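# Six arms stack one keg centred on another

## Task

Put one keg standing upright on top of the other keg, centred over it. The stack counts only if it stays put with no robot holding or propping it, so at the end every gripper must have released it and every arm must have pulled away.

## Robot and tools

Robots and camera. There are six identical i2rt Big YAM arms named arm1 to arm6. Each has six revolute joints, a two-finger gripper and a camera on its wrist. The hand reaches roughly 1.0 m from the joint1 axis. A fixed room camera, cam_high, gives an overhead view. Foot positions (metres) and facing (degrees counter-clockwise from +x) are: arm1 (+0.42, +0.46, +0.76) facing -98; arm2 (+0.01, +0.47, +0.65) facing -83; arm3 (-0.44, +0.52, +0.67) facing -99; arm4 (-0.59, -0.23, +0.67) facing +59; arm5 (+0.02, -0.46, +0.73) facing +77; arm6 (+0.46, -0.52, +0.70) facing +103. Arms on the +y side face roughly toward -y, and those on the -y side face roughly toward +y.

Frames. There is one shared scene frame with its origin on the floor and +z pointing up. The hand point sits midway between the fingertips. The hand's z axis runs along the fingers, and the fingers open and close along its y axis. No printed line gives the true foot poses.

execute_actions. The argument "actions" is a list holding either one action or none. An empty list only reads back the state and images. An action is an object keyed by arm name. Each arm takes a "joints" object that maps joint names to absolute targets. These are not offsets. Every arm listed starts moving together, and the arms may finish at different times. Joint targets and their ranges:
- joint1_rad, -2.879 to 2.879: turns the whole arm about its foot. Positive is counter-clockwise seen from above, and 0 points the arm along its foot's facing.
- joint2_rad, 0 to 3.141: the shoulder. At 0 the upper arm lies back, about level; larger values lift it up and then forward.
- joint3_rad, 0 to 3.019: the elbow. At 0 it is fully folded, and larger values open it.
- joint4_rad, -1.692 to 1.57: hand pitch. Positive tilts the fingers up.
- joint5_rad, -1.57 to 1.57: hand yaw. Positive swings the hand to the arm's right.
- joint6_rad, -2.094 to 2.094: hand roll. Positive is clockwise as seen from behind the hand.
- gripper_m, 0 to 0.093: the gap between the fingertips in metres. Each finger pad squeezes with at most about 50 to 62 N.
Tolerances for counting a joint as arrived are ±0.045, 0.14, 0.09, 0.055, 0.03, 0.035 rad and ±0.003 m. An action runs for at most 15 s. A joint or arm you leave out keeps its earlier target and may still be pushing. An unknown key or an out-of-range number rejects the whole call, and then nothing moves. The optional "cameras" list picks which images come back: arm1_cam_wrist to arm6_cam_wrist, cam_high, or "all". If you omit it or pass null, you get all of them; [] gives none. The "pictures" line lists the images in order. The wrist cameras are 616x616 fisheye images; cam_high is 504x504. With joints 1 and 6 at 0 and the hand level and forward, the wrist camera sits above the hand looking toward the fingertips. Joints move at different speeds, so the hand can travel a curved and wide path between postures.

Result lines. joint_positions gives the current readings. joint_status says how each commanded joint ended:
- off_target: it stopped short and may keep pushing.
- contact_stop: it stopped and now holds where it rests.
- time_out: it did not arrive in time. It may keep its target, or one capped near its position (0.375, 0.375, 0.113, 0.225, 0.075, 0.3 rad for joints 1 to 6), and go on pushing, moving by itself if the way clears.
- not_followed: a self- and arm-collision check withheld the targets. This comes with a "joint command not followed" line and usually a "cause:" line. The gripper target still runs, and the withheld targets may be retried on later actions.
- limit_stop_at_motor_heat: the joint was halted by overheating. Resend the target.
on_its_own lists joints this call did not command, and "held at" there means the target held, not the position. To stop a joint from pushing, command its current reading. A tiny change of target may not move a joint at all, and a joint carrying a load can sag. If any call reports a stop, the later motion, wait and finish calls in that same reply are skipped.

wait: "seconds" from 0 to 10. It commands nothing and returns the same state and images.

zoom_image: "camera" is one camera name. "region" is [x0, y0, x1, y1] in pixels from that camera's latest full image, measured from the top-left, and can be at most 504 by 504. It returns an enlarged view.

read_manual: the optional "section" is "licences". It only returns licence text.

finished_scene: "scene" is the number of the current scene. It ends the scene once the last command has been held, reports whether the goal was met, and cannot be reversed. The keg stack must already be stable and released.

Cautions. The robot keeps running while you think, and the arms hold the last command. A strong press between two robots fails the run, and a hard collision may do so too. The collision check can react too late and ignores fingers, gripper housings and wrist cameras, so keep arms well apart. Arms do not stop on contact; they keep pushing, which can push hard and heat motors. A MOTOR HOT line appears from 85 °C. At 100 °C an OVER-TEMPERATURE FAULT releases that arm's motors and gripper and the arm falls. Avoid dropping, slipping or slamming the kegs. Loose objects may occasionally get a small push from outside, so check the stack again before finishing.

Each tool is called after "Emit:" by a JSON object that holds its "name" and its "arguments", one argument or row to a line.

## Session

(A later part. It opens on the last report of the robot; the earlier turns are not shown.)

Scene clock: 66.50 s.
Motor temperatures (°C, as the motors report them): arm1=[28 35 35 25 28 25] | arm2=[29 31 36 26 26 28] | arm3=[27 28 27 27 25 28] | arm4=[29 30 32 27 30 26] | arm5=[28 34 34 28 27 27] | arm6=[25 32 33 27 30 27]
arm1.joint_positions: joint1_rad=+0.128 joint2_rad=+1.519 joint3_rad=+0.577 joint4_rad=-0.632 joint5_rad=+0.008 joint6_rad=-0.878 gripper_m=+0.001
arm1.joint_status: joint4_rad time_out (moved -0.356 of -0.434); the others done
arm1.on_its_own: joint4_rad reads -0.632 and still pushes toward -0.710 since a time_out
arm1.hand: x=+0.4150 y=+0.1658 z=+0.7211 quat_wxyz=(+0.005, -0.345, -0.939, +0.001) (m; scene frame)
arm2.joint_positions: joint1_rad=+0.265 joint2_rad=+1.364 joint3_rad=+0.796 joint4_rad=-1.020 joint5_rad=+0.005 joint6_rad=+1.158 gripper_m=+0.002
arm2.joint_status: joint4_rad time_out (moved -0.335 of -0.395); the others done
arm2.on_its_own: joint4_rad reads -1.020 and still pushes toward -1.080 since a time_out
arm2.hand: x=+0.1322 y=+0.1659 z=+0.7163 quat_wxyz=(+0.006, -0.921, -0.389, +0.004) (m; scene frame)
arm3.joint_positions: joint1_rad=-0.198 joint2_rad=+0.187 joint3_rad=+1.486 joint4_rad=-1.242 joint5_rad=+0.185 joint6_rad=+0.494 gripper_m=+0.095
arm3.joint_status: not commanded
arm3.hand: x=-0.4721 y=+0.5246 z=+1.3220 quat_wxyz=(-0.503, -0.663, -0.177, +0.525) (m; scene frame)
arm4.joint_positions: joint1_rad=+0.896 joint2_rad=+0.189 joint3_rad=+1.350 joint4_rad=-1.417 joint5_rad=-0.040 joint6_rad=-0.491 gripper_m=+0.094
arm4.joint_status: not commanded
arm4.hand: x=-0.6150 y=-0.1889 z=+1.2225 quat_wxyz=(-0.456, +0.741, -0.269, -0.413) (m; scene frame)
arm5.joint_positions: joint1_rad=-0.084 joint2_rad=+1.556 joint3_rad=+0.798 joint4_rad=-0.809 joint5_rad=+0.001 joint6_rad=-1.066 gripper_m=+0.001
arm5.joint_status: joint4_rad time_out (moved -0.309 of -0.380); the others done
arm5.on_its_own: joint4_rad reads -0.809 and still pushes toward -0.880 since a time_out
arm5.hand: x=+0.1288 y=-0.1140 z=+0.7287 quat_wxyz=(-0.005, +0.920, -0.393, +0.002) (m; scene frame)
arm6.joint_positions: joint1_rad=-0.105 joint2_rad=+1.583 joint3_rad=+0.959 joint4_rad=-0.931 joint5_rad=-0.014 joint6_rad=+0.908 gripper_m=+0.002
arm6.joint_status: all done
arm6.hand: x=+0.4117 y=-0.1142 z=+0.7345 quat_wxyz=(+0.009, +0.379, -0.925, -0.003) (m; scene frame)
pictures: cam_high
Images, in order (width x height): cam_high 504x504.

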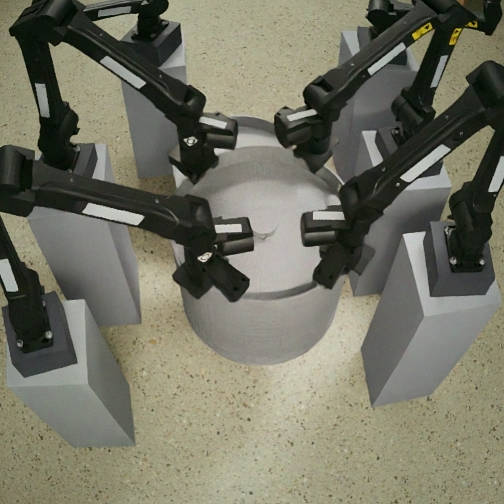

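Emit:
{"name": "execute_actions", "arguments": {
  "actions": [
    {"arm1":{"joints":{"joint1_rad":-0.261,"joint2_rad":1.52,"joint3_rad":0.727,"joint4_rad":-0.64,"joint6_rad":-1.257}},"arm2":{"joints":{"joint1_rad":-0.128,"joint2_rad":1.22,"joint3_rad":0.797,"joint4_rad":-1.02,"joint6_rad":0.77}},"arm5":{"joints":{"joint1_rad":0.268,"joint2_rad":1.42,"joint3_rad":0.805,"joint4_rad":-0.82,"joint6_rad":-0.714}},"arm6":{"joints":{"joint1_rad":0.19,"joint2_rad":1.59,"joint3_rad":1.119,"joint4_rad":-0.965,"joint6_rad":1.207}}}
  ],
  "cameras": []
}}

Emit:
{"name": "execute_actions", "arguments": {
  "actions": [
    {"arm1":{"joints":{"joint1_rad":-0.562,"joint2_rad":1.66,"joint3_rad":0.927,"joint4_rad":-0.70,"joint6_rad":-1.558}},"arm2":{"joints":{"joint1_rad":-0.519,"joint2_rad":1.29,"joint3_rad":0.867,"joint4_rad":-1.015,"joint6_rad":0.379}},"arm5":{"joints":{"joint1_rad":0.622,"joint2_rad":1.483,"joint3_rad":0.883,"joint4_rad":-0.835,"joint6_rad":-0.36}},"arm6":{"joints":{"joint1_rad":0.426,"joint2_rad":1.73,"joint3_rad":1.321,"joint4_rad":-1.025,"joint6_rad":1.443}}}
  ],
  "cameras": []
}}

Emit:
{"name": "execute_actions", "arguments": {
  "actions": [
    {"arm1":{"joints":{"joint1_rad":-0.759,"joint2_rad":1.835,"joint3_rad":1.217,"joint4_rad":-0.81,"joint6_rad":-1.755}},"arm2":{"joints":{"joint1_rad":-0.811,"joint2_rad":1.46,"joint3_rad":1.053,"joint4_rad":-1.025,"joint6_rad":0.087}},"arm5":{"joints":{"joint1_rad":0.899,"joint2_rad":1.625,"joint3_rad":1.073,"joint4_rad":-0.88,"joint6_rad":-0.083}},"arm6":{"joints":{"joint1_rad":0.602,"joint2_rad":1.92,"joint3_rad":1.625,"joint4_rad":-1.135,"joint6_rad":1.619}}}
  ],
  "cameras": []
}}

Emit:
{"name": "execute_actions", "arguments": {
  "actions": [
    {"arm1":{"joints":{"joint1_rad":-0.892,"joint2_rad":2.045,"joint3_rad":1.595,"joint4_rad":-0.97,"joint6_rad":-1.888}},"arm2":{"joints":{"joint1_rad":-1.009,"joint2_rad":1.675,"joint3_rad":1.335,"joint4_rad":-1.085,"joint6_rad":-0.111}},"arm5":{"joints":{"joint1_rad":1.092,"joint2_rad":1.81,"joint3_rad":1.359,"joint4_rad":-0.97,"joint6_rad":0.11}},"arm6":{"joints":{"joint1_rad":0.73,"joint2_rad":2.18,"joint3_rad":2.079,"joint4_rad":-1.32,"joint6_rad":1.747}}}
  ],
  "cameras": ["cam_high","arm1_cam_wrist","arm2_cam_wrist","arm5_cam_wrist","arm6_cam_wrist"]
}}

Scene clock: 93.73 s.
Motor temperatures (°C, as the motors report them): arm1=[28 35 39 26 28 25] | arm2=[29 31 44 27 26 28] | arm3=[27 28 27 27 25 28] | arm4=[29 30 32 27 30 26] | arm5=[28 34 37 28 27 27] | arm6=[25 32 37 27 30 27]
arm1.joint_positions: joint1_rad=-0.273 joint2_rad=+1.600 joint3_rad=+0.659 joint4_rad=-0.615 joint5_rad=+0.014 joint6_rad=-1.276 gripper_m=+0.001
arm1.joint_status: all done
arm1.hand: x=+0.2855 y=+0.1596 z=+0.7160 quat_wxyz=(+0.008, -0.346, -0.938, +0.007) (m; scene frame)
arm2.joint_positions: joint1_rad=-0.124 joint2_rad=+1.305 joint3_rad=+0.739 joint4_rad=-1.015 joint5_rad=+0.004 joint6_rad=+0.771 gripper_m=+0.002
arm2.joint_status: all done
arm2.hand: x=+0.0075 y=+0.1626 z=+0.7159 quat_wxyz=(+0.002, -0.922, -0.387, +0.001) (m; scene frame)
arm3.joint_positions: joint1_rad=-0.198 joint2_rad=+0.187 joint3_rad=+1.486 joint4_rad=-1.242 joint5_rad=+0.185 joint6_rad=+0.494 gripper_m=+0.095
arm3.joint_status: not commanded
arm3.hand: x=-0.4721 y=+0.5246 z=+1.3220 quat_wxyz=(-0.503, -0.663, -0.177, +0.525) (m; scene frame)
arm4.joint_positions: joint1_rad=+0.896 joint2_rad=+0.189 joint3_rad=+1.350 joint4_rad=-1.417 joint5_rad=-0.040 joint6_rad=-0.491 gripper_m=+0.094
arm4.joint_status: not commanded
arm4.hand: x=-0.6150 y=-0.1889 z=+1.2225 quat_wxyz=(-0.456, +0.741, -0.269, -0.413) (m; scene frame)
arm5.joint_positions: joint1_rad=+0.272 joint2_rad=+1.517 joint3_rad=+0.750 joint4_rad=-0.794 joint5_rad=-0.008 joint6_rad=-0.700 gripper_m=+0.001
arm5.joint_status: all done
arm5.hand: x=+0.0007 y=-0.1142 z=+0.7271 quat_wxyz=(-0.005, +0.918, -0.398, -0.003) (m; scene frame)
arm6.joint_positions: joint1_rad=+0.196 joint2_rad=+1.657 joint3_rad=+1.040 joint4_rad=-0.932 joint5_rad=-0.019 joint6_rad=+1.217 gripper_m=+0.002
arm6.joint_status: all done
arm6.hand: x=+0.2802 y=-0.1189 z=+0.7309 quat_wxyz=(+0.014, +0.375, -0.927, -0.005) (m; scene frame)
pictures: none
No camera images: the call's "cameras" was empty. Leave "cameras" out to get every camera's image.

Scene clock: 94.97 s.
Motor temperatures (°C, as the motors report them): arm1=[28 35 40 26 28 25] | arm2=[29 31 44 27 26 28] | arm3=[27 28 27 27 25 28] | arm4=[29 30 32 27 30 26] | arm5=[28 34 37 28 27 27] | arm6=[25 32 37 27 30 27]
arm1.joint_positions: joint1_rad=-0.575 joint2_rad=+1.750 joint3_rad=+0.861 joint4_rad=-0.673 joint5_rad=+0.011 joint6_rad=-1.576 gripper_m=+0.002
arm1.joint_status: all done
arm1.hand: x=+0.1569 y=+0.1600 z=+0.7125 quat_wxyz=(+0.007, -0.347, -0.938, +0.003) (m; scene frame)
arm2.joint_positions: joint1_rad=-0.511 joint2_rad=+1.369 joint3_rad=+0.785 joint4_rad=-0.981 joint5_rad=+0.004 joint6_rad=+0.382 gripper_m=+0.002
arm2.joint_status: all done
arm2.hand: x=-0.1176 y=+0.1635 z=+0.7110 quat_wxyz=(-0.004, -0.921, -0.389, +0.004) (m; scene frame)
arm3.joint_positions: joint1_rad=-0.198 joint2_rad=+0.187 joint3_rad=+1.486 joint4_rad=-1.242 joint5_rad=+0.185 joint6_rad=+0.494 gripper_m=+0.095
arm3.joint_status: not commanded
arm3.hand: x=-0.4721 y=+0.5246 z=+1.3220 quat_wxyz=(-0.503, -0.663, -0.177, +0.525) (m; scene frame)
arm4.joint_positions: joint1_rad=+0.896 joint2_rad=+0.189 joint3_rad=+1.350 joint4_rad=-1.417 joint5_rad=-0.040 joint6_rad=-0.491 gripper_m=+0.094
arm4.joint_status: not commanded
arm4.hand: x=-0.6150 y=-0.1889 z=+1.2225 quat_wxyz=(-0.456, +0.741, -0.269, -0.413) (m; scene frame)
arm5.joint_positions: joint1_rad=+0.618 joint2_rad=+1.581 joint3_rad=+0.819 joint4_rad=-0.786 joint5_rad=-0.007 joint6_rad=-0.354 gripper_m=+0.001
arm5.joint_status: all done
arm5.hand: x=-0.1262 y=-0.1143 z=+0.7239 quat_wxyz=(-0.008, +0.917, -0.398, -0.008) (m; scene frame)
arm6.joint_positions: joint1_rad=+0.432 joint2_rad=+1.807 joint3_rad=+1.245 joint4_rad=-0.992 joint5_rad=-0.017 joint6_rad=+1.452 gripper_m=+0.002
arm6.joint_status: all done
arm6.hand: x=+0.1524 y=-0.1204 z=+0.7298 quat_wxyz=(+0.015, +0.376, -0.926, +0.000) (m; scene frame)
pictures: none
No camera images: the call's "cameras" was empty. Leave "cameras" out to get every camera's image.

Scene clock: 96.27 s.
Motor temperatures (°C, as the motors report them): arm1=[28 35 40 26 28 25] | arm2=[29 31 45 27 26 28] | arm3=[27 28 27 27 25 28] | arm4=[29 30 32 27 30 26] | arm5=[28 34 38 28 27 27] | arm6=[25 32 37 27 30 27]
arm1.joint_positions: joint1_rad=-0.772 joint2_rad=+1.946 joint3_rad=+1.152 joint4_rad=-0.774 joint5_rad=+0.006 joint6_rad=-1.775 gripper_m=+0.002
arm1.joint_status: all done
arm1.hand: x=+0.0299 y=+0.1594 z=+0.7039 quat_wxyz=(+0.004, -0.346, -0.938, +0.000) (m; scene frame)
arm2.joint_positions: joint1_rad=-0.805 joint2_rad=+1.568 joint3_rad=+0.970 joint4_rad=-0.993 joint5_rad=+0.002 joint6_rad=+0.087 gripper_m=+0.002
arm2.joint_status: all done
arm2.hand: x=-0.2432 y=+0.1618 z=+0.7009 quat_wxyz=(+0.003, -0.921, -0.389, -0.008) (m; scene frame)
arm3.joint_positions: joint1_rad=-0.198 joint2_rad=+0.187 joint3_rad=+1.486 joint4_rad=-1.242 joint5_rad=+0.185 joint6_rad=+0.494 gripper_m=+0.095
arm3.joint_status: not commanded
arm3.hand: x=-0.4721 y=+0.5246 z=+1.3220 quat_wxyz=(-0.503, -0.663, -0.177, +0.525) (m; scene frame)
arm4.joint_positions: joint1_rad=+0.896 joint2_rad=+0.189 joint3_rad=+1.350 joint4_rad=-1.417 joint5_rad=-0.040 joint6_rad=-0.491 gripper_m=+0.094
arm4.joint_status: not commanded
arm4.hand: x=-0.6150 y=-0.1889 z=+1.2225 quat_wxyz=(-0.456, +0.741, -0.269, -0.413) (m; scene frame)
arm5.joint_positions: joint1_rad=+0.891 joint2_rad=+1.743 joint3_rad=+1.009 joint4_rad=-0.830 joint5_rad=+0.000 joint6_rad=-0.080 gripper_m=+0.001
arm5.joint_status: all done
arm5.hand: x=-0.2528 y=-0.1165 z=+0.7143 quat_wxyz=(-0.004, +0.917, -0.398, +0.000) (m; scene frame)
arm6.joint_positions: joint1_rad=+0.608 joint2_rad=+2.013 joint3_rad=+1.547 joint4_rad=-1.101 joint5_rad=-0.013 joint6_rad=+1.623 gripper_m=+0.002
arm6.joint_status: all done
arm6.hand: x=+0.0261 y=-0.1235 z=+0.7234 quat_wxyz=(+0.011, +0.378, -0.926, +0.007) (m; scene frame)
pictures: none
No camera images: the call's "cameras" was empty. Leave "cameras" out to get every camera's image.

Scene clock: 98.73 s.
Motor temperatures (°C, as the motors report them): arm1=[28 36 41 26 28 25] | arm2=[29 32 46 27 26 28] | arm3=[27 28 27 27 25 28] | arm4=[29 30 32 27 30 26] | arm5=[28 35 38 28 27 27] | arm6=[25 33 38 27 30 27]
arm1.joint_positions: joint1_rad=-0.898 joint2_rad=+2.177 joint3_rad=+1.514 joint4_rad=-0.912 joint5_rad=+0.004 joint6_rad=-1.902 gripper_m=+0.002
arm1.joint_status: joint4_rad time_out (moved -0.138 of -0.196); the others done
arm1.on_its_own: joint4_rad reads -0.912 and still pushes toward -0.970 since a time_out
arm1.hand: x=-0.0915 y=+0.1591 z=+0.6863 quat_wxyz=(+0.001, -0.346, -0.938, -0.002) (m; scene frame)
arm2.joint_positions: joint1_rad=-0.999 joint2_rad=+1.810 joint3_rad=+1.232 joint4_rad=-1.042 joint5_rad=+0.001 joint6_rad=-0.107 gripper_m=+0.002
arm2.joint_status: joint3_rad time_out (moved +0.262 of +0.365); the others done
arm2.on_its_own: joint3_rad reads +1.232 and still pushes toward +1.335 since a time_out
arm2.hand: x=-0.3639 y=+0.1611 z=+0.6805 quat_wxyz=(+0.005, -0.921, -0.389, -0.022) (m; scene frame)
arm3.joint_positions: joint1_rad=-0.198 joint2_rad=+0.187 joint3_rad=+1.486 joint4_rad=-1.242 joint5_rad=+0.185 joint6_rad=+0.494 gripper_m=+0.095
arm3.joint_status: not commanded
arm3.hand: x=-0.4721 y=+0.5246 z=+1.3220 quat_wxyz=(-0.503, -0.663, -0.177, +0.525) (m; scene frame)
arm4.joint_positions: joint1_rad=+0.896 joint2_rad=+0.189 joint3_rad=+1.350 joint4_rad=-1.417 joint5_rad=-0.040 joint6_rad=-0.491 gripper_m=+0.094
arm4.joint_status: not commanded
arm4.hand: x=-0.6150 y=-0.1889 z=+1.2225 quat_wxyz=(-0.456, +0.741, -0.269, -0.413) (m; scene frame)
arm5.joint_positions: joint1_rad=+1.078 joint2_rad=+1.955 joint3_rad=+1.283 joint4_rad=-0.911 joint5_rad=+0.004 joint6_rad=+0.108 gripper_m=+0.001
arm5.joint_status: joint2_rad time_out (moved +0.212 of +0.067); joint4_rad time_out (moved -0.081 of -0.140); the others done
arm5.on_its_own: joint2_rad reads +1.955 and still pushes toward +1.810 since a time_out; joint4_rad reads -0.911 and still pushes toward -0.970 since a time_out
arm5.hand: x=-0.3747 y=-0.1180 z=+0.6958 quat_wxyz=(-0.002, +0.917, -0.399, +0.009) (m; scene frame)
arm6.joint_positions: joint1_rad=+0.732 joint2_rad=+2.282 joint3_rad=+1.972 joint4_rad=-1.278 joint5_rad=-0.009 joint6_rad=+1.743 gripper_m=+0.003
arm6.joint_status: joint3_rad time_out (moved +0.425 of +0.532); the others done
arm6.on_its_own: joint3_rad reads +1.972 and still pushes toward +2.079 since a time_out
arm6.hand: x=-0.0944 y=-0.1262 z=+0.7079 quat_wxyz=(+0.003, +0.380, -0.925, +0.016) (m; scene frame)
pictures: arm1_cam_wrist, arm2_cam_wrist, arm5_cam_wrist, arm6_cam_wrist, cam_high
Images, in order (width x height): arm1_cam_wrist 616x616, arm2_cam_wrist 616x616, arm5_cam_wrist 616x616, arm6_cam_wrist 616x616, cam_high 504x504.

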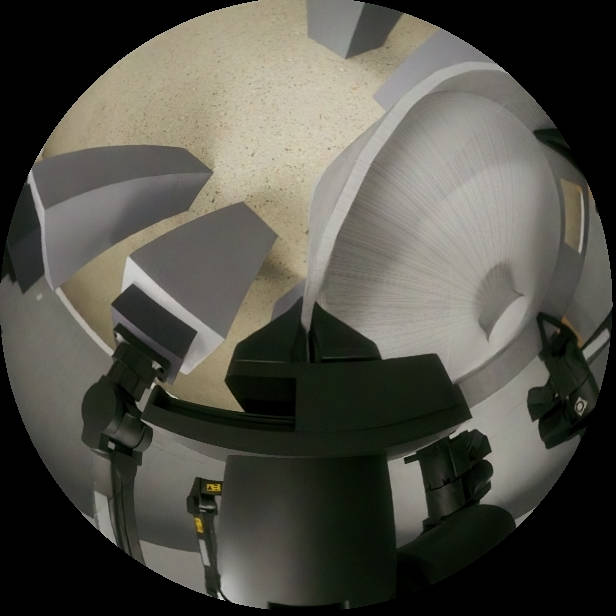

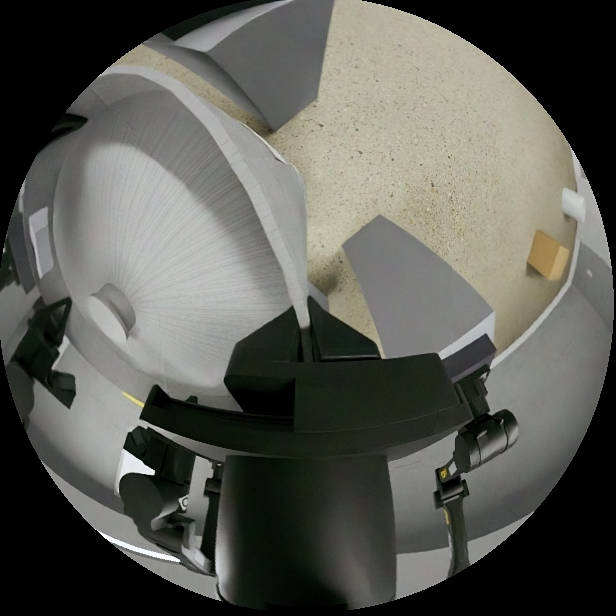

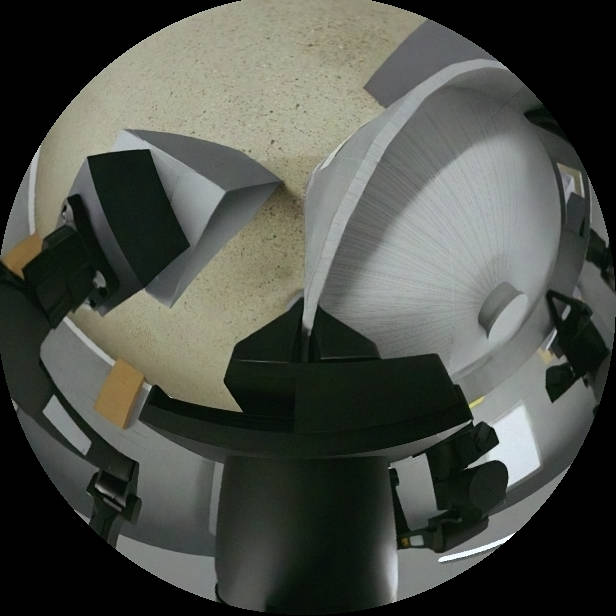

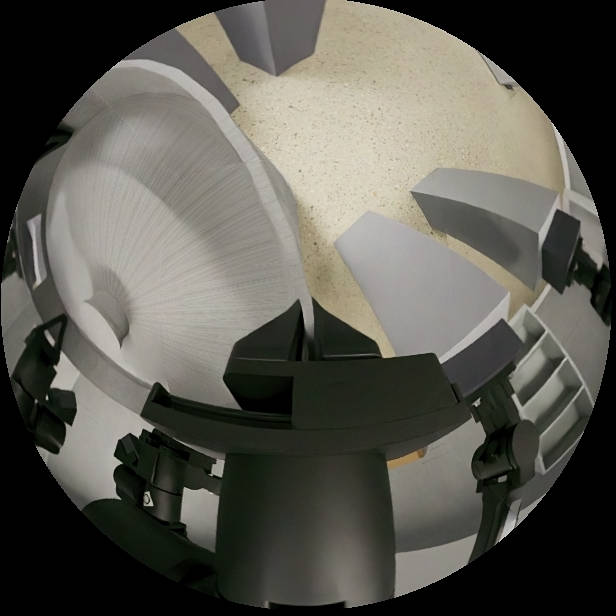

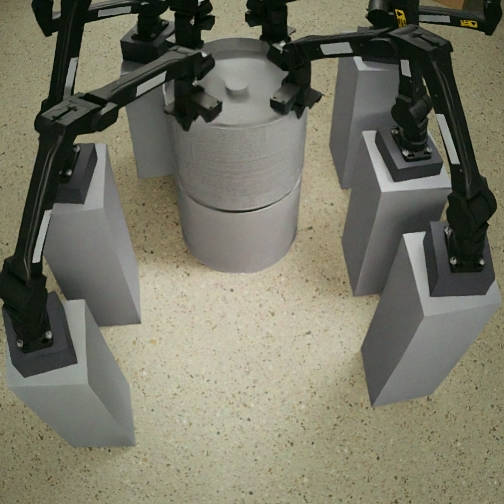

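Emit:
{"name": "execute_actions", "arguments": {
  "actions": [
    {"arm1":{"joints":{"joint2_rad":2.09,"joint4_rad":-0.93}},"arm2":{"joints":{"joint2_rad":1.715,"joint4_rad":-1.045}},"arm5":{"joints":{"joint2_rad":1.855,"joint4_rad":-0.93}},"arm6":{"joints":{"joint2_rad":2.225,"joint4_rad":-1.285}}}
  ],
  "cameras": ["cam_high","arm1_cam_wrist","arm2_cam_wrist","arm5_cam_wrist","arm6_cam_wrist"]
}}

Emit:
{"name": "zoom_image", "arguments": {
  "camera": "cam_high",
  "region": [150,100,330,280]
}}

Scene clock: 102.90 s.
Motor temperatures (°C, as the motors report them): arm1=[28 37 42 26 28 25] | arm2=[29 33 47 27 26 28] | arm3=[27 28 27 27 25 28] | arm4=[29 30 32 27 30 26] | arm5=[28 36 39 28 27 27] | arm6=[25 34 39 27 30 27]
arm1.joint_positions: joint1_rad=-0.898 joint2_rad=+2.191 joint3_rad=+1.514 joint4_rad=-0.904 joint5_rad=+0.004 joint6_rad=-1.903 gripper_m=+0.002
arm1.joint_status: all done
arm1.hand: x=-0.0908 y=+0.1594 z=+0.6784 quat_wxyz=(-0.001, -0.345, -0.939, -0.004) (m; scene frame)
arm2.joint_positions: joint1_rad=-0.999 joint2_rad=+1.837 joint3_rad=+1.232 joint4_rad=-1.036 joint5_rad=+0.001 joint6_rad=-0.107 gripper_m=+0.002
arm2.joint_status: all done
arm2.on_its_own: joint3_rad reads +1.232 and still pushes toward +1.335 since a time_out
arm2.hand: x=-0.3628 y=+0.1618 z=+0.6677 quat_wxyz=(+0.007, -0.921, -0.389, -0.032) (m; scene frame)
arm3.joint_positions: joint1_rad=-0.198 joint2_rad=+0.187 joint3_rad=+1.486 joint4_rad=-1.242 joint5_rad=+0.185 joint6_rad=+0.494 gripper_m=+0.095
arm3.joint_status: not commanded
arm3.hand: x=-0.4721 y=+0.5246 z=+1.3220 quat_wxyz=(-0.503, -0.663, -0.177, +0.525) (m; scene frame)
arm4.joint_positions: joint1_rad=+0.896 joint2_rad=+0.189 joint3_rad=+1.350 joint4_rad=-1.417 joint5_rad=-0.040 joint6_rad=-0.491 gripper_m=+0.094
arm4.joint_status: not commanded
arm4.hand: x=-0.6150 y=-0.1889 z=+1.2225 quat_wxyz=(-0.456, +0.741, -0.269, -0.413) (m; scene frame)
arm5.joint_positions: joint1_rad=+1.078 joint2_rad=+1.984 joint3_rad=+1.283 joint4_rad=-0.892 joint5_rad=+0.010 joint6_rad=+0.108 gripper_m=+0.001
arm5.joint_status: all done
arm5.hand: x=-0.3739 y=-0.1170 z=+0.6814 quat_wxyz=(-0.004, +0.917, -0.399, +0.014) (m; scene frame)
arm6.joint_positions: joint1_rad=+0.732 joint2_rad=+2.298 joint3_rad=+1.972 joint4_rad=-1.269 joint5_rad=-0.001 joint6_rad=+1.743 gripper_m=+0.003
arm6.joint_status: all done
arm6.on_its_own: joint3_rad reads +1.972 and still pushes toward +2.079 since a time_out
arm6.hand: x=-0.0939 y=-0.1252 z=+0.6973 quat_wxyz=(-0.002, +0.380, -0.925, +0.017) (m; scene frame)
pictures: arm1_cam_wrist, arm2_cam_wrist, arm5_cam_wrist, arm6_cam_wrist, cam_high
Images, in order (width x height): arm1_cam_wrist 616x616, arm2_cam_wrist 616x616, arm5_cam_wrist 616x616, arm6_cam_wrist 616x616, cam_high 504x504.

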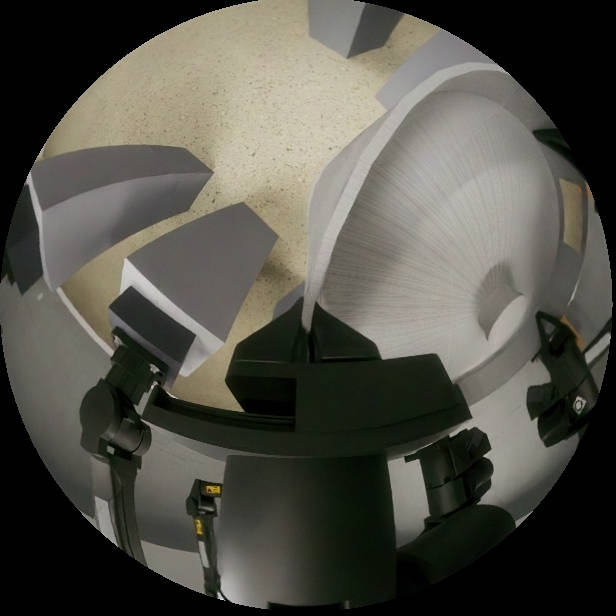

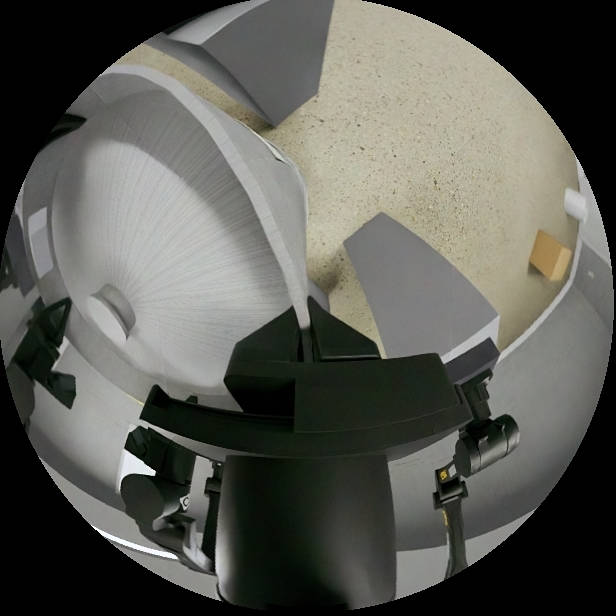

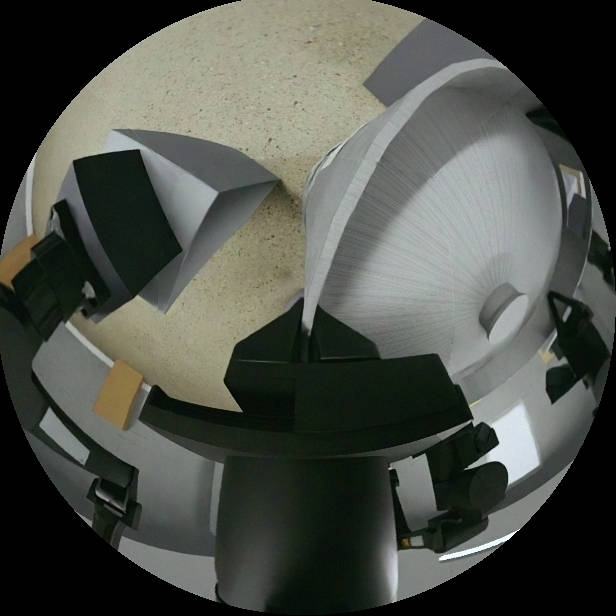

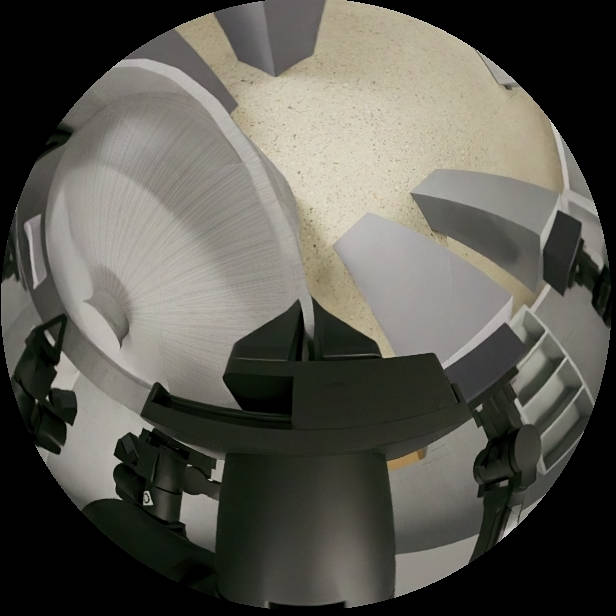

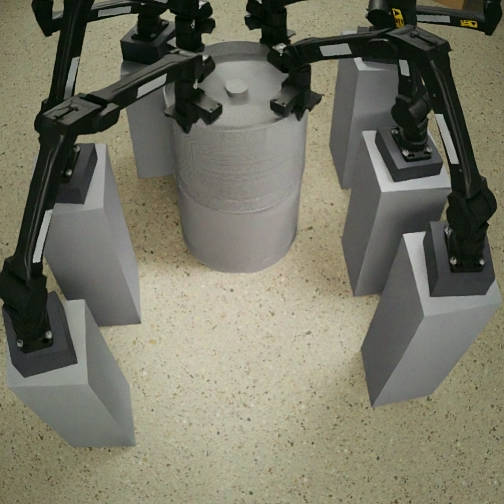

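Region (150, 100, 330, 280) of cam_high's 504x504 image, scaled by 2.800, with more detail than that image has.

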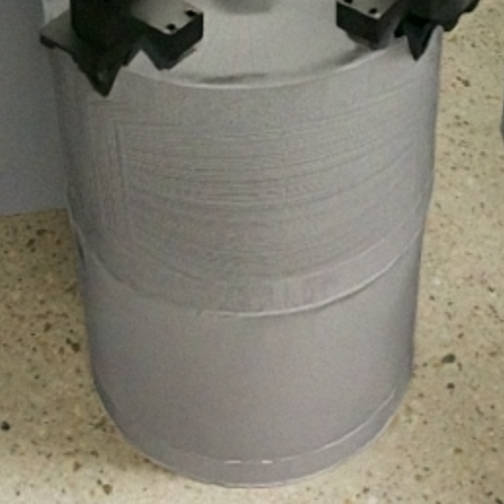

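Emit:
{"name": "execute_actions", "arguments": {
  "actions": [
    {"arm1":{"joints":{"joint2_rad":2.1,"joint4_rad":-0.88}},"arm2":{"joints":{"joint2_rad":1.695,"joint4_rad":-0.99}},"arm5":{"joints":{"joint2_rad":1.845,"joint4_rad":-0.87}},"arm6":{"joints":{"joint2_rad":2.235,"joint4_rad":-1.235}}}
  ],
  "cameras": ["cam_high","arm1_cam_wrist","arm2_cam_wrist","arm5_cam_wrist"]
}}

Emit:
{"name": "zoom_image", "arguments": {
  "camera": "arm5_cam_wrist",
  "region": [250,100,400,250]
}}

Emit:
{"name": "zoom_image", "arguments": {
  "camera": "cam_high",
  "region": [150,100,330,280]
}}

Scene clock: 108.57 s.
Motor temperatures (°C, as the motors report them): arm1=[28 38 43 25 28 25] | arm2=[29 33 48 26 26 28] | arm3=[27 28 27 27 25 28] | arm4=[29 30 32 27 30 26] | arm5=[28 37 40 28 27 27] | arm6=[25 35 40 27 30 27]
arm1.joint_positions: joint1_rad=-0.905 joint2_rad=+2.205 joint3_rad=+1.514 joint4_rad=-0.858 joint5_rad=+0.013 joint6_rad=-1.912 gripper_m=+0.002
arm1.joint_status: all done
arm1.hand: x=-0.1004 y=+0.1601 z=+0.6699 quat_wxyz=(+0.012, -0.344, -0.939, +0.005) (m; scene frame)
arm2.joint_positions: joint1_rad=-1.005 joint2_rad=+1.837 joint3_rad=+1.232 joint4_rad=-1.004 joint5_rad=+0.017 joint6_rad=-0.115 gripper_m=+0.002
arm2.joint_status: joint2_rad time_out (moved +0.000 of -0.142); the others done
arm2.on_its_own: joint2_rad reads +1.837 and still pushes toward +1.695 since a time_out; joint3_rad reads +1.232 and still pushes toward +1.335 since a time_out
arm2.hand: x=-0.3725 y=+0.1613 z=+0.6673 quat_wxyz=(+0.010, -0.921, -0.390, -0.015) (m; scene frame)
arm3.joint_positions: joint1_rad=-0.198 joint2_rad=+0.187 joint3_rad=+1.486 joint4_rad=-1.242 joint5_rad=+0.185 joint6_rad=+0.494 gripper_m=+0.095
arm3.joint_status: not commanded
arm3.hand: x=-0.4721 y=+0.5246 z=+1.3220 quat_wxyz=(-0.503, -0.663, -0.177, +0.525) (m; scene frame)
arm4.joint_positions: joint1_rad=+0.896 joint2_rad=+0.189 joint3_rad=+1.350 joint4_rad=-1.417 joint5_rad=-0.040 joint6_rad=-0.491 gripper_m=+0.094
arm4.joint_status: not commanded
arm4.hand: x=-0.6150 y=-0.1889 z=+1.2225 quat_wxyz=(-0.456, +0.741, -0.269, -0.413) (m; scene frame)
arm5.joint_positions: joint1_rad=+1.084 joint2_rad=+1.984 joint3_rad=+1.282 joint4_rad=-0.861 joint5_rad=-0.003 joint6_rad=+0.108 gripper_m=+0.001
arm5.joint_status: all done
arm5.hand: x=-0.3828 y=-0.1162 z=+0.6812 quat_wxyz=(-0.002, +0.918, -0.396, -0.002) (m; scene frame)
arm6.joint_positions: joint1_rad=+0.734 joint2_rad=+2.310 joint3_rad=+1.972 joint4_rad=-1.229 joint5_rad=-0.012 joint6_rad=+1.743 gripper_m=+0.003
arm6.joint_status: all done
arm6.on_its_own: joint3_rad reads +1.972 and still pushes toward +2.079 since a time_out
arm6.hand: x=-0.1028 y=-0.1232 z=+0.6894 quat_wxyz=(+0.011, +0.381, -0.925, +0.007) (m; scene frame)
pictures: arm1_cam_wrist, arm2_cam_wrist, arm5_cam_wrist, cam_high
Images, in order (width x height): arm1_cam_wrist 616x616, arm2_cam_wrist 616x616, arm5_cam_wrist 616x616, cam_high 504x504.

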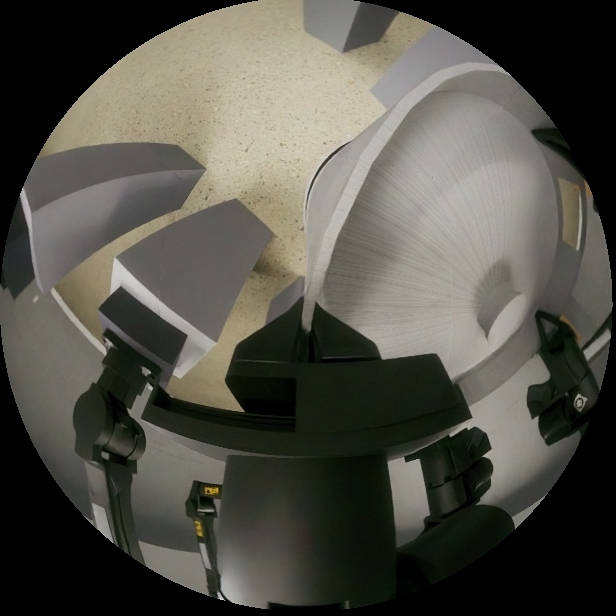

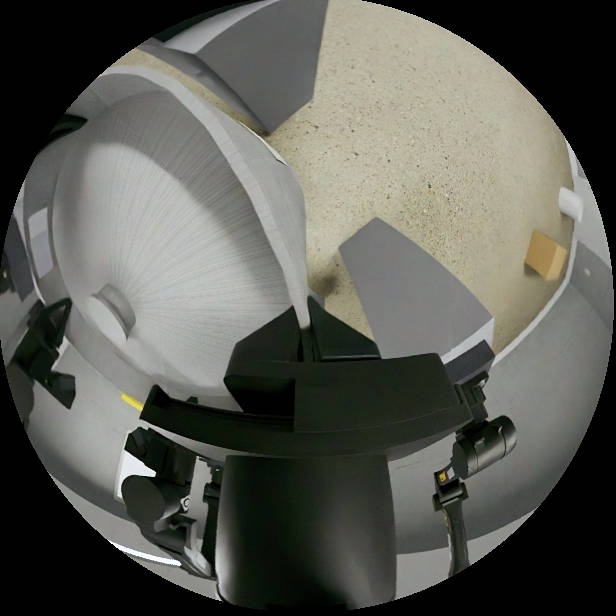

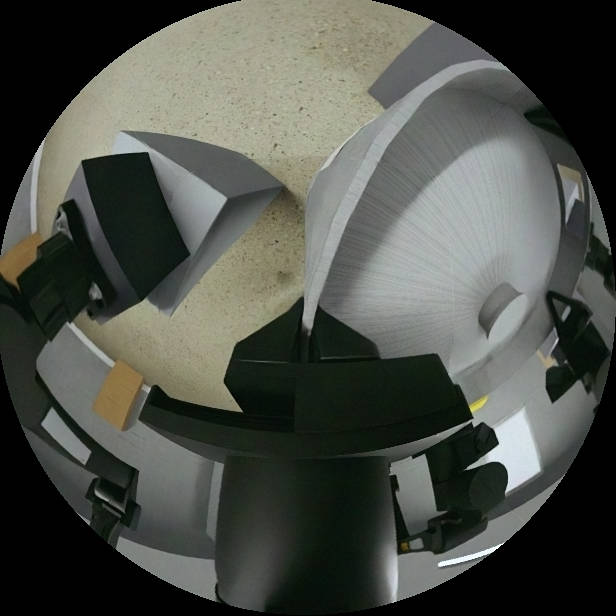

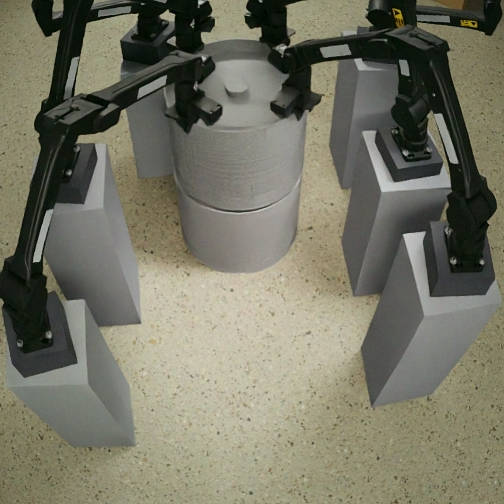

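Region (250, 100, 400, 250) of arm5_cam_wrist's 616x616 image, scaled by 3.360, with more detail than that image has.

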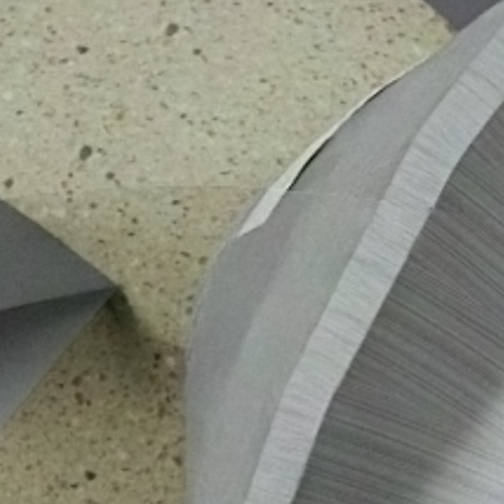

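Region (150, 100, 330, 280) of cam_high's 504x504 image, scaled by 2.800, with more detail than that image has.

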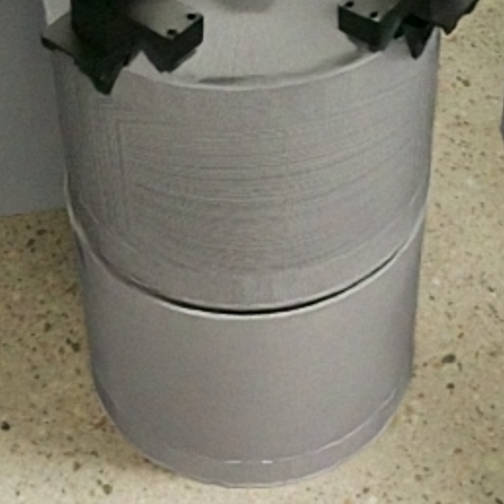

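Emit:
{"name": "execute_actions", "arguments": {
  "actions": [
    {"arm1":{"joints":{"joint4_rad":-0.91}},"arm2":{"joints":{"joint4_rad":-1.035}},"arm5":{"joints":{"joint4_rad":-0.905}},"arm6":{"joints":{"joint4_rad":-1.27}}}
  ],
  "cameras": ["cam_high","arm1_cam_wrist","arm5_cam_wrist","arm6_cam_wrist"]
}}

Emit:
{"name": "zoom_image", "arguments": {
  "camera": "cam_high",
  "region": [150,100,330,280]
}}

Scene clock: 113.80 s.
Motor temperatures (°C, as the motors report them): arm1=[28 38 44 25 28 25] | arm2=[29 34 49 26 26 28] | arm3=[27 28 27 27 25 28] | arm4=[29 30 32 27 30 26] | arm5=[28 37 40 28 27 27] | arm6=[25 36 41 27 30 27]
arm1.joint_positions: joint1_rad=-0.905 joint2_rad=+2.205 joint3_rad=+1.514 joint4_rad=-0.858 joint5_rad=+0.012 joint6_rad=-1.912 gripper_m=+0.002
arm1.joint_status: all done
arm1.hand: x=-0.1003 y=+0.1600 z=+0.6699 quat_wxyz=(+0.012, -0.344, -0.939, +0.005) (m; scene frame)
arm2.joint_positions: joint1_rad=-1.005 joint2_rad=+1.837 joint3_rad=+1.232 joint4_rad=-1.007 joint5_rad=+0.017 joint6_rad=-0.115 gripper_m=+0.002
arm2.joint_status: all done
arm2.on_its_own: joint2_rad reads +1.837 and still pushes toward +1.695 since a time_out; joint3_rad reads +1.232 and still pushes toward +1.335 since a time_out
arm2.hand: x=-0.3718 y=+0.1617 z=+0.6673 quat_wxyz=(+0.011, -0.921, -0.390, -0.017) (m; scene frame)
arm3.joint_positions: joint1_rad=-0.198 joint2_rad=+0.187 joint3_rad=+1.486 joint4_rad=-1.242 joint5_rad=+0.185 joint6_rad=+0.494 gripper_m=+0.095
arm3.joint_status: not commanded
arm3.hand: x=-0.4721 y=+0.5246 z=+1.3220 quat_wxyz=(-0.503, -0.663, -0.177, +0.525) (m; scene frame)
arm4.joint_positions: joint1_rad=+0.896 joint2_rad=+0.189 joint3_rad=+1.350 joint4_rad=-1.417 joint5_rad=-0.040 joint6_rad=-0.491 gripper_m=+0.094
arm4.joint_status: not commanded
arm4.hand: x=-0.6150 y=-0.1889 z=+1.2225 quat_wxyz=(-0.456, +0.741, -0.269, -0.413) (m; scene frame)
arm5.joint_positions: joint1_rad=+1.084 joint2_rad=+1.984 joint3_rad=+1.282 joint4_rad=-0.864 joint5_rad=-0.003 joint6_rad=+0.108 gripper_m=+0.001
arm5.joint_status: all done
arm5.hand: x=-0.3823 y=-0.1166 z=+0.6812 quat_wxyz=(-0.002, +0.918, -0.396, -0.001) (m; scene frame)
arm6.joint_positions: joint1_rad=+0.734 joint2_rad=+2.310 joint3_rad=+1.972 joint4_rad=-1.230 joint5_rad=-0.012 joint6_rad=+1.743 gripper_m=+0.003
arm6.joint_status: all done
arm6.on_its_own: joint3_rad reads +1.972 and still pushes toward +2.079 since a time_out
arm6.hand: x=-0.1025 y=-0.1234 z=+0.6894 quat_wxyz=(+0.010, +0.381, -0.925, +0.008) (m; scene frame)
pictures: arm1_cam_wrist, arm5_cam_wrist, arm6_cam_wrist, cam_high
Images, in order (width x height): arm1_cam_wrist 616x616, arm5_cam_wrist 616x616, arm6_cam_wrist 616x616, cam_high 504x504.

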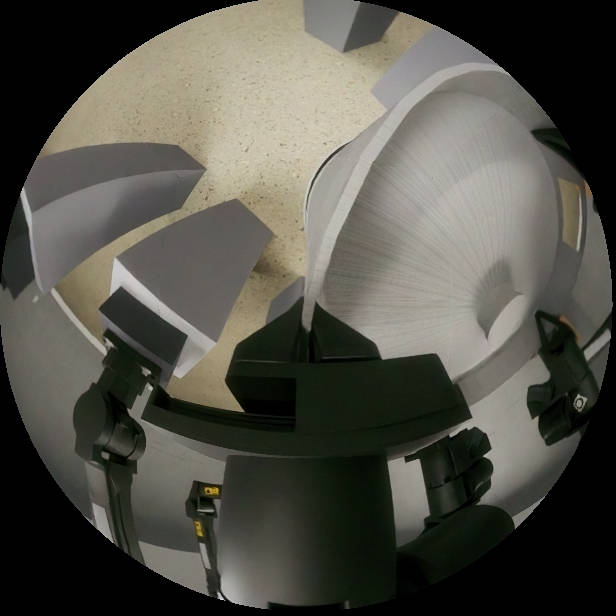

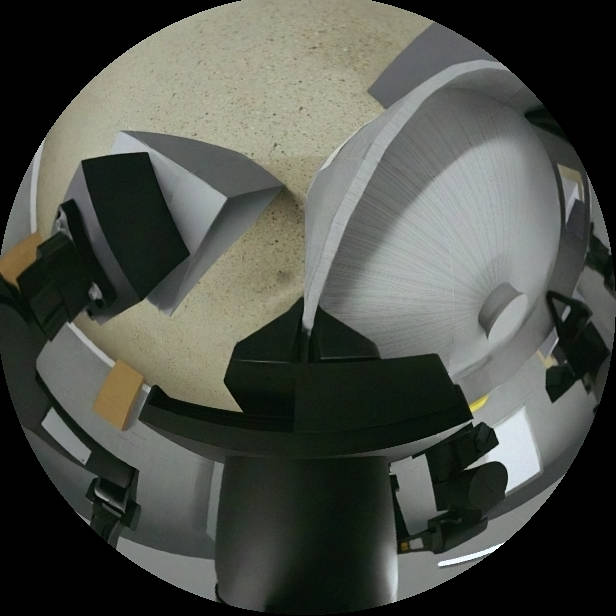

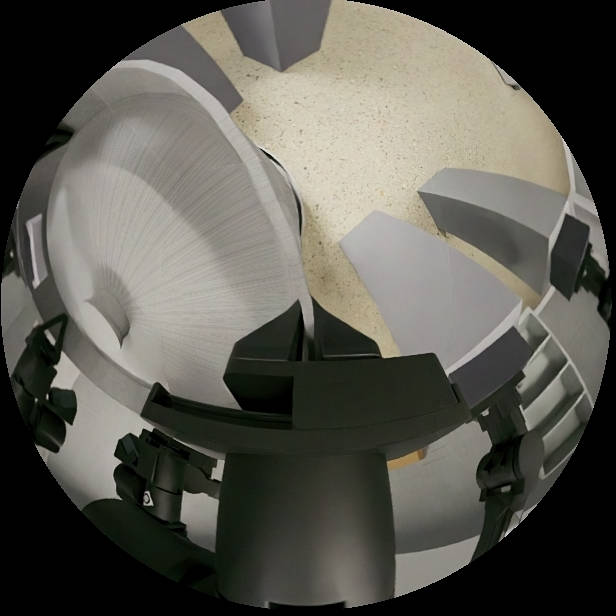

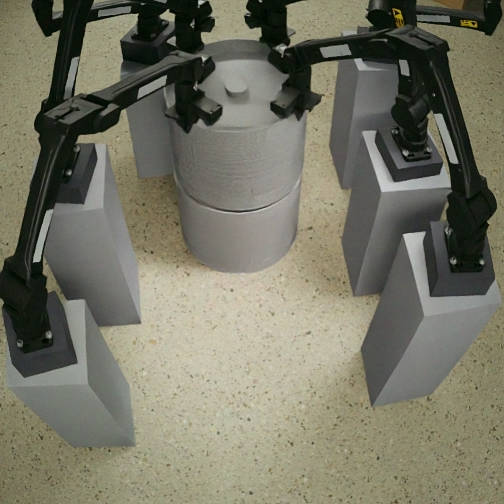

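Region (150, 100, 330, 280) of cam_high's 504x504 image, scaled by 2.800, with more detail than that image has.

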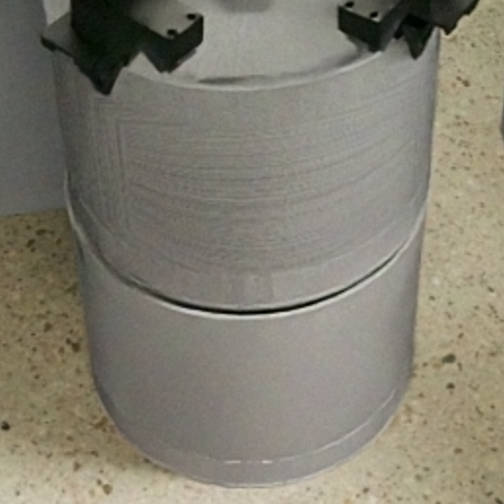

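Emit:
{"name": "execute_actions", "arguments": {
  "actions": [
    {"arm1":{"joints":{"joint4_rad":-0.94}},"arm2":{"joints":{"joint4_rad":-1.065}},"arm5":{"joints":{"joint4_rad":-0.935}},"arm6":{"joints":{"joint4_rad":-1.30}}}
  ],
  "cameras": ["cam_high","arm1_cam_wrist","arm5_cam_wrist"]
}}

Emit:
{"name": "zoom_image", "arguments": {
  "camera": "cam_high",
  "region": [150,100,330,280]
}}

Scene clock: 118.03 s.
Motor temperatures (°C, as the motors report them): arm1=[28 39 44 25 28 25] | arm2=[29 35 50 26 26 28] | arm3=[27 28 27 27 25 28] | arm4=[29 30 32 27 30 26] | arm5=[28 38 41 28 27 27] | arm6=[25 36 42 27 30 27]
arm1.joint_positions: joint1_rad=-0.902 joint2_rad=+2.205 joint3_rad=+1.514 joint4_rad=-0.874 joint5_rad=+0.009 joint6_rad=-1.911 gripper_m=+0.002
arm1.joint_status: joint4_rad time_out (moved -0.016 of -0.082)
arm1.on_its_own: joint4_rad reads -0.874 and still pushes toward -0.940 since a time_out
arm1.hand: x=-0.0959 y=+0.1603 z=+0.6699 quat_wxyz=(+0.005, -0.343, -0.939, +0.000) (m; scene frame)
arm2.joint_positions: joint1_rad=-1.004 joint2_rad=+1.838 joint3_rad=+1.232 joint4_rad=-1.017 joint5_rad=+0.007 joint6_rad=-0.115 gripper_m=+0.002
arm2.joint_status: all done
arm2.on_its_own: joint2_rad reads +1.838 and still pushes toward +1.695 since a time_out; joint3_rad reads +1.232 and still pushes toward +1.335 since a time_out
arm2.hand: x=-0.3686 y=+0.1616 z=+0.6672 quat_wxyz=(+0.008, -0.920, -0.390, -0.023) (m; scene frame)
arm3.joint_positions: joint1_rad=-0.198 joint2_rad=+0.187 joint3_rad=+1.486 joint4_rad=-1.242 joint5_rad=+0.185 joint6_rad=+0.494 gripper_m=+0.095
arm3.joint_status: not commanded
arm3.hand: x=-0.4721 y=+0.5246 z=+1.3220 quat_wxyz=(-0.503, -0.663, -0.177, +0.525) (m; scene frame)
arm4.joint_positions: joint1_rad=+0.896 joint2_rad=+0.189 joint3_rad=+1.350 joint4_rad=-1.417 joint5_rad=-0.040 joint6_rad=-0.491 gripper_m=+0.094
arm4.joint_status: not commanded
arm4.hand: x=-0.6150 y=-0.1889 z=+1.2225 quat_wxyz=(-0.456, +0.741, -0.269, -0.413) (m; scene frame)
arm5.joint_positions: joint1_rad=+1.082 joint2_rad=+1.984 joint3_rad=+1.282 joint4_rad=-0.875 joint5_rad=+0.001 joint6_rad=+0.108 gripper_m=+0.001
arm5.joint_status: joint4_rad time_out (moved -0.011 of -0.071)
arm5.on_its_own: joint4_rad reads -0.875 and still pushes toward -0.935 since a time_out
arm5.hand: x=-0.3791 y=-0.1171 z=+0.6812 quat_wxyz=(-0.002, +0.918, -0.397, +0.005) (m; scene frame)
arm6.joint_positions: joint1_rad=+0.733 joint2_rad=+2.310 joint3_rad=+1.974 joint4_rad=-1.248 joint5_rad=-0.010 joint6_rad=+1.743 gripper_m=+0.003
arm6.joint_status: all done
arm6.on_its_own: joint3_rad reads +1.974 and still pushes toward +2.079 since a time_out
arm6.hand: x=-0.0985 y=-0.1245 z=+0.6899 quat_wxyz=(+0.005, +0.380, -0.925, +0.014) (m; scene frame)
pictures: arm1_cam_wrist, arm5_cam_wrist, cam_high
Images, in order (width x height): arm1_cam_wrist 616x616, arm5_cam_wrist 616x616, cam_high 504x504.

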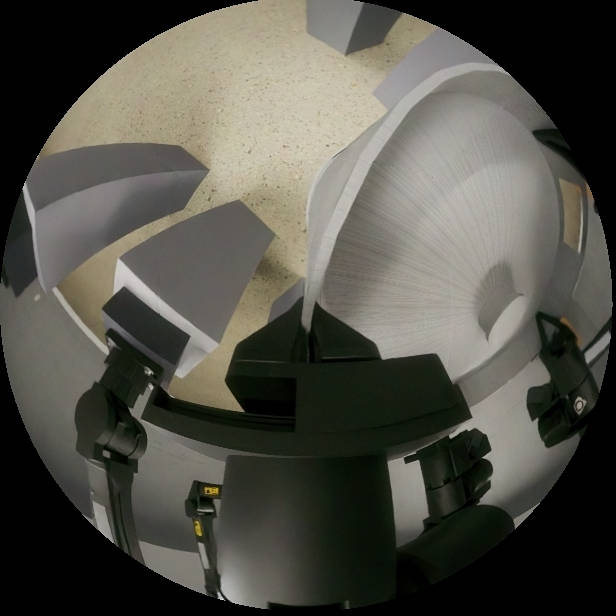

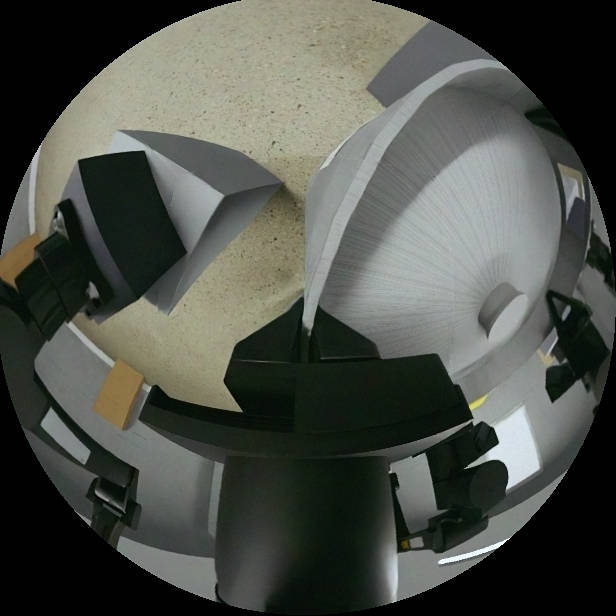

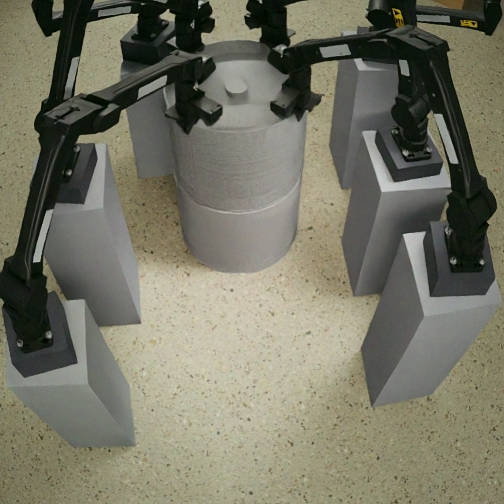

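Region (150, 100, 330, 280) of cam_high's 504x504 image, scaled by 2.800, with more detail than that image has.

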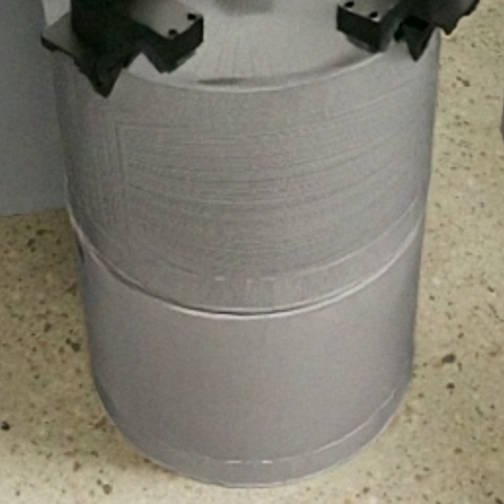

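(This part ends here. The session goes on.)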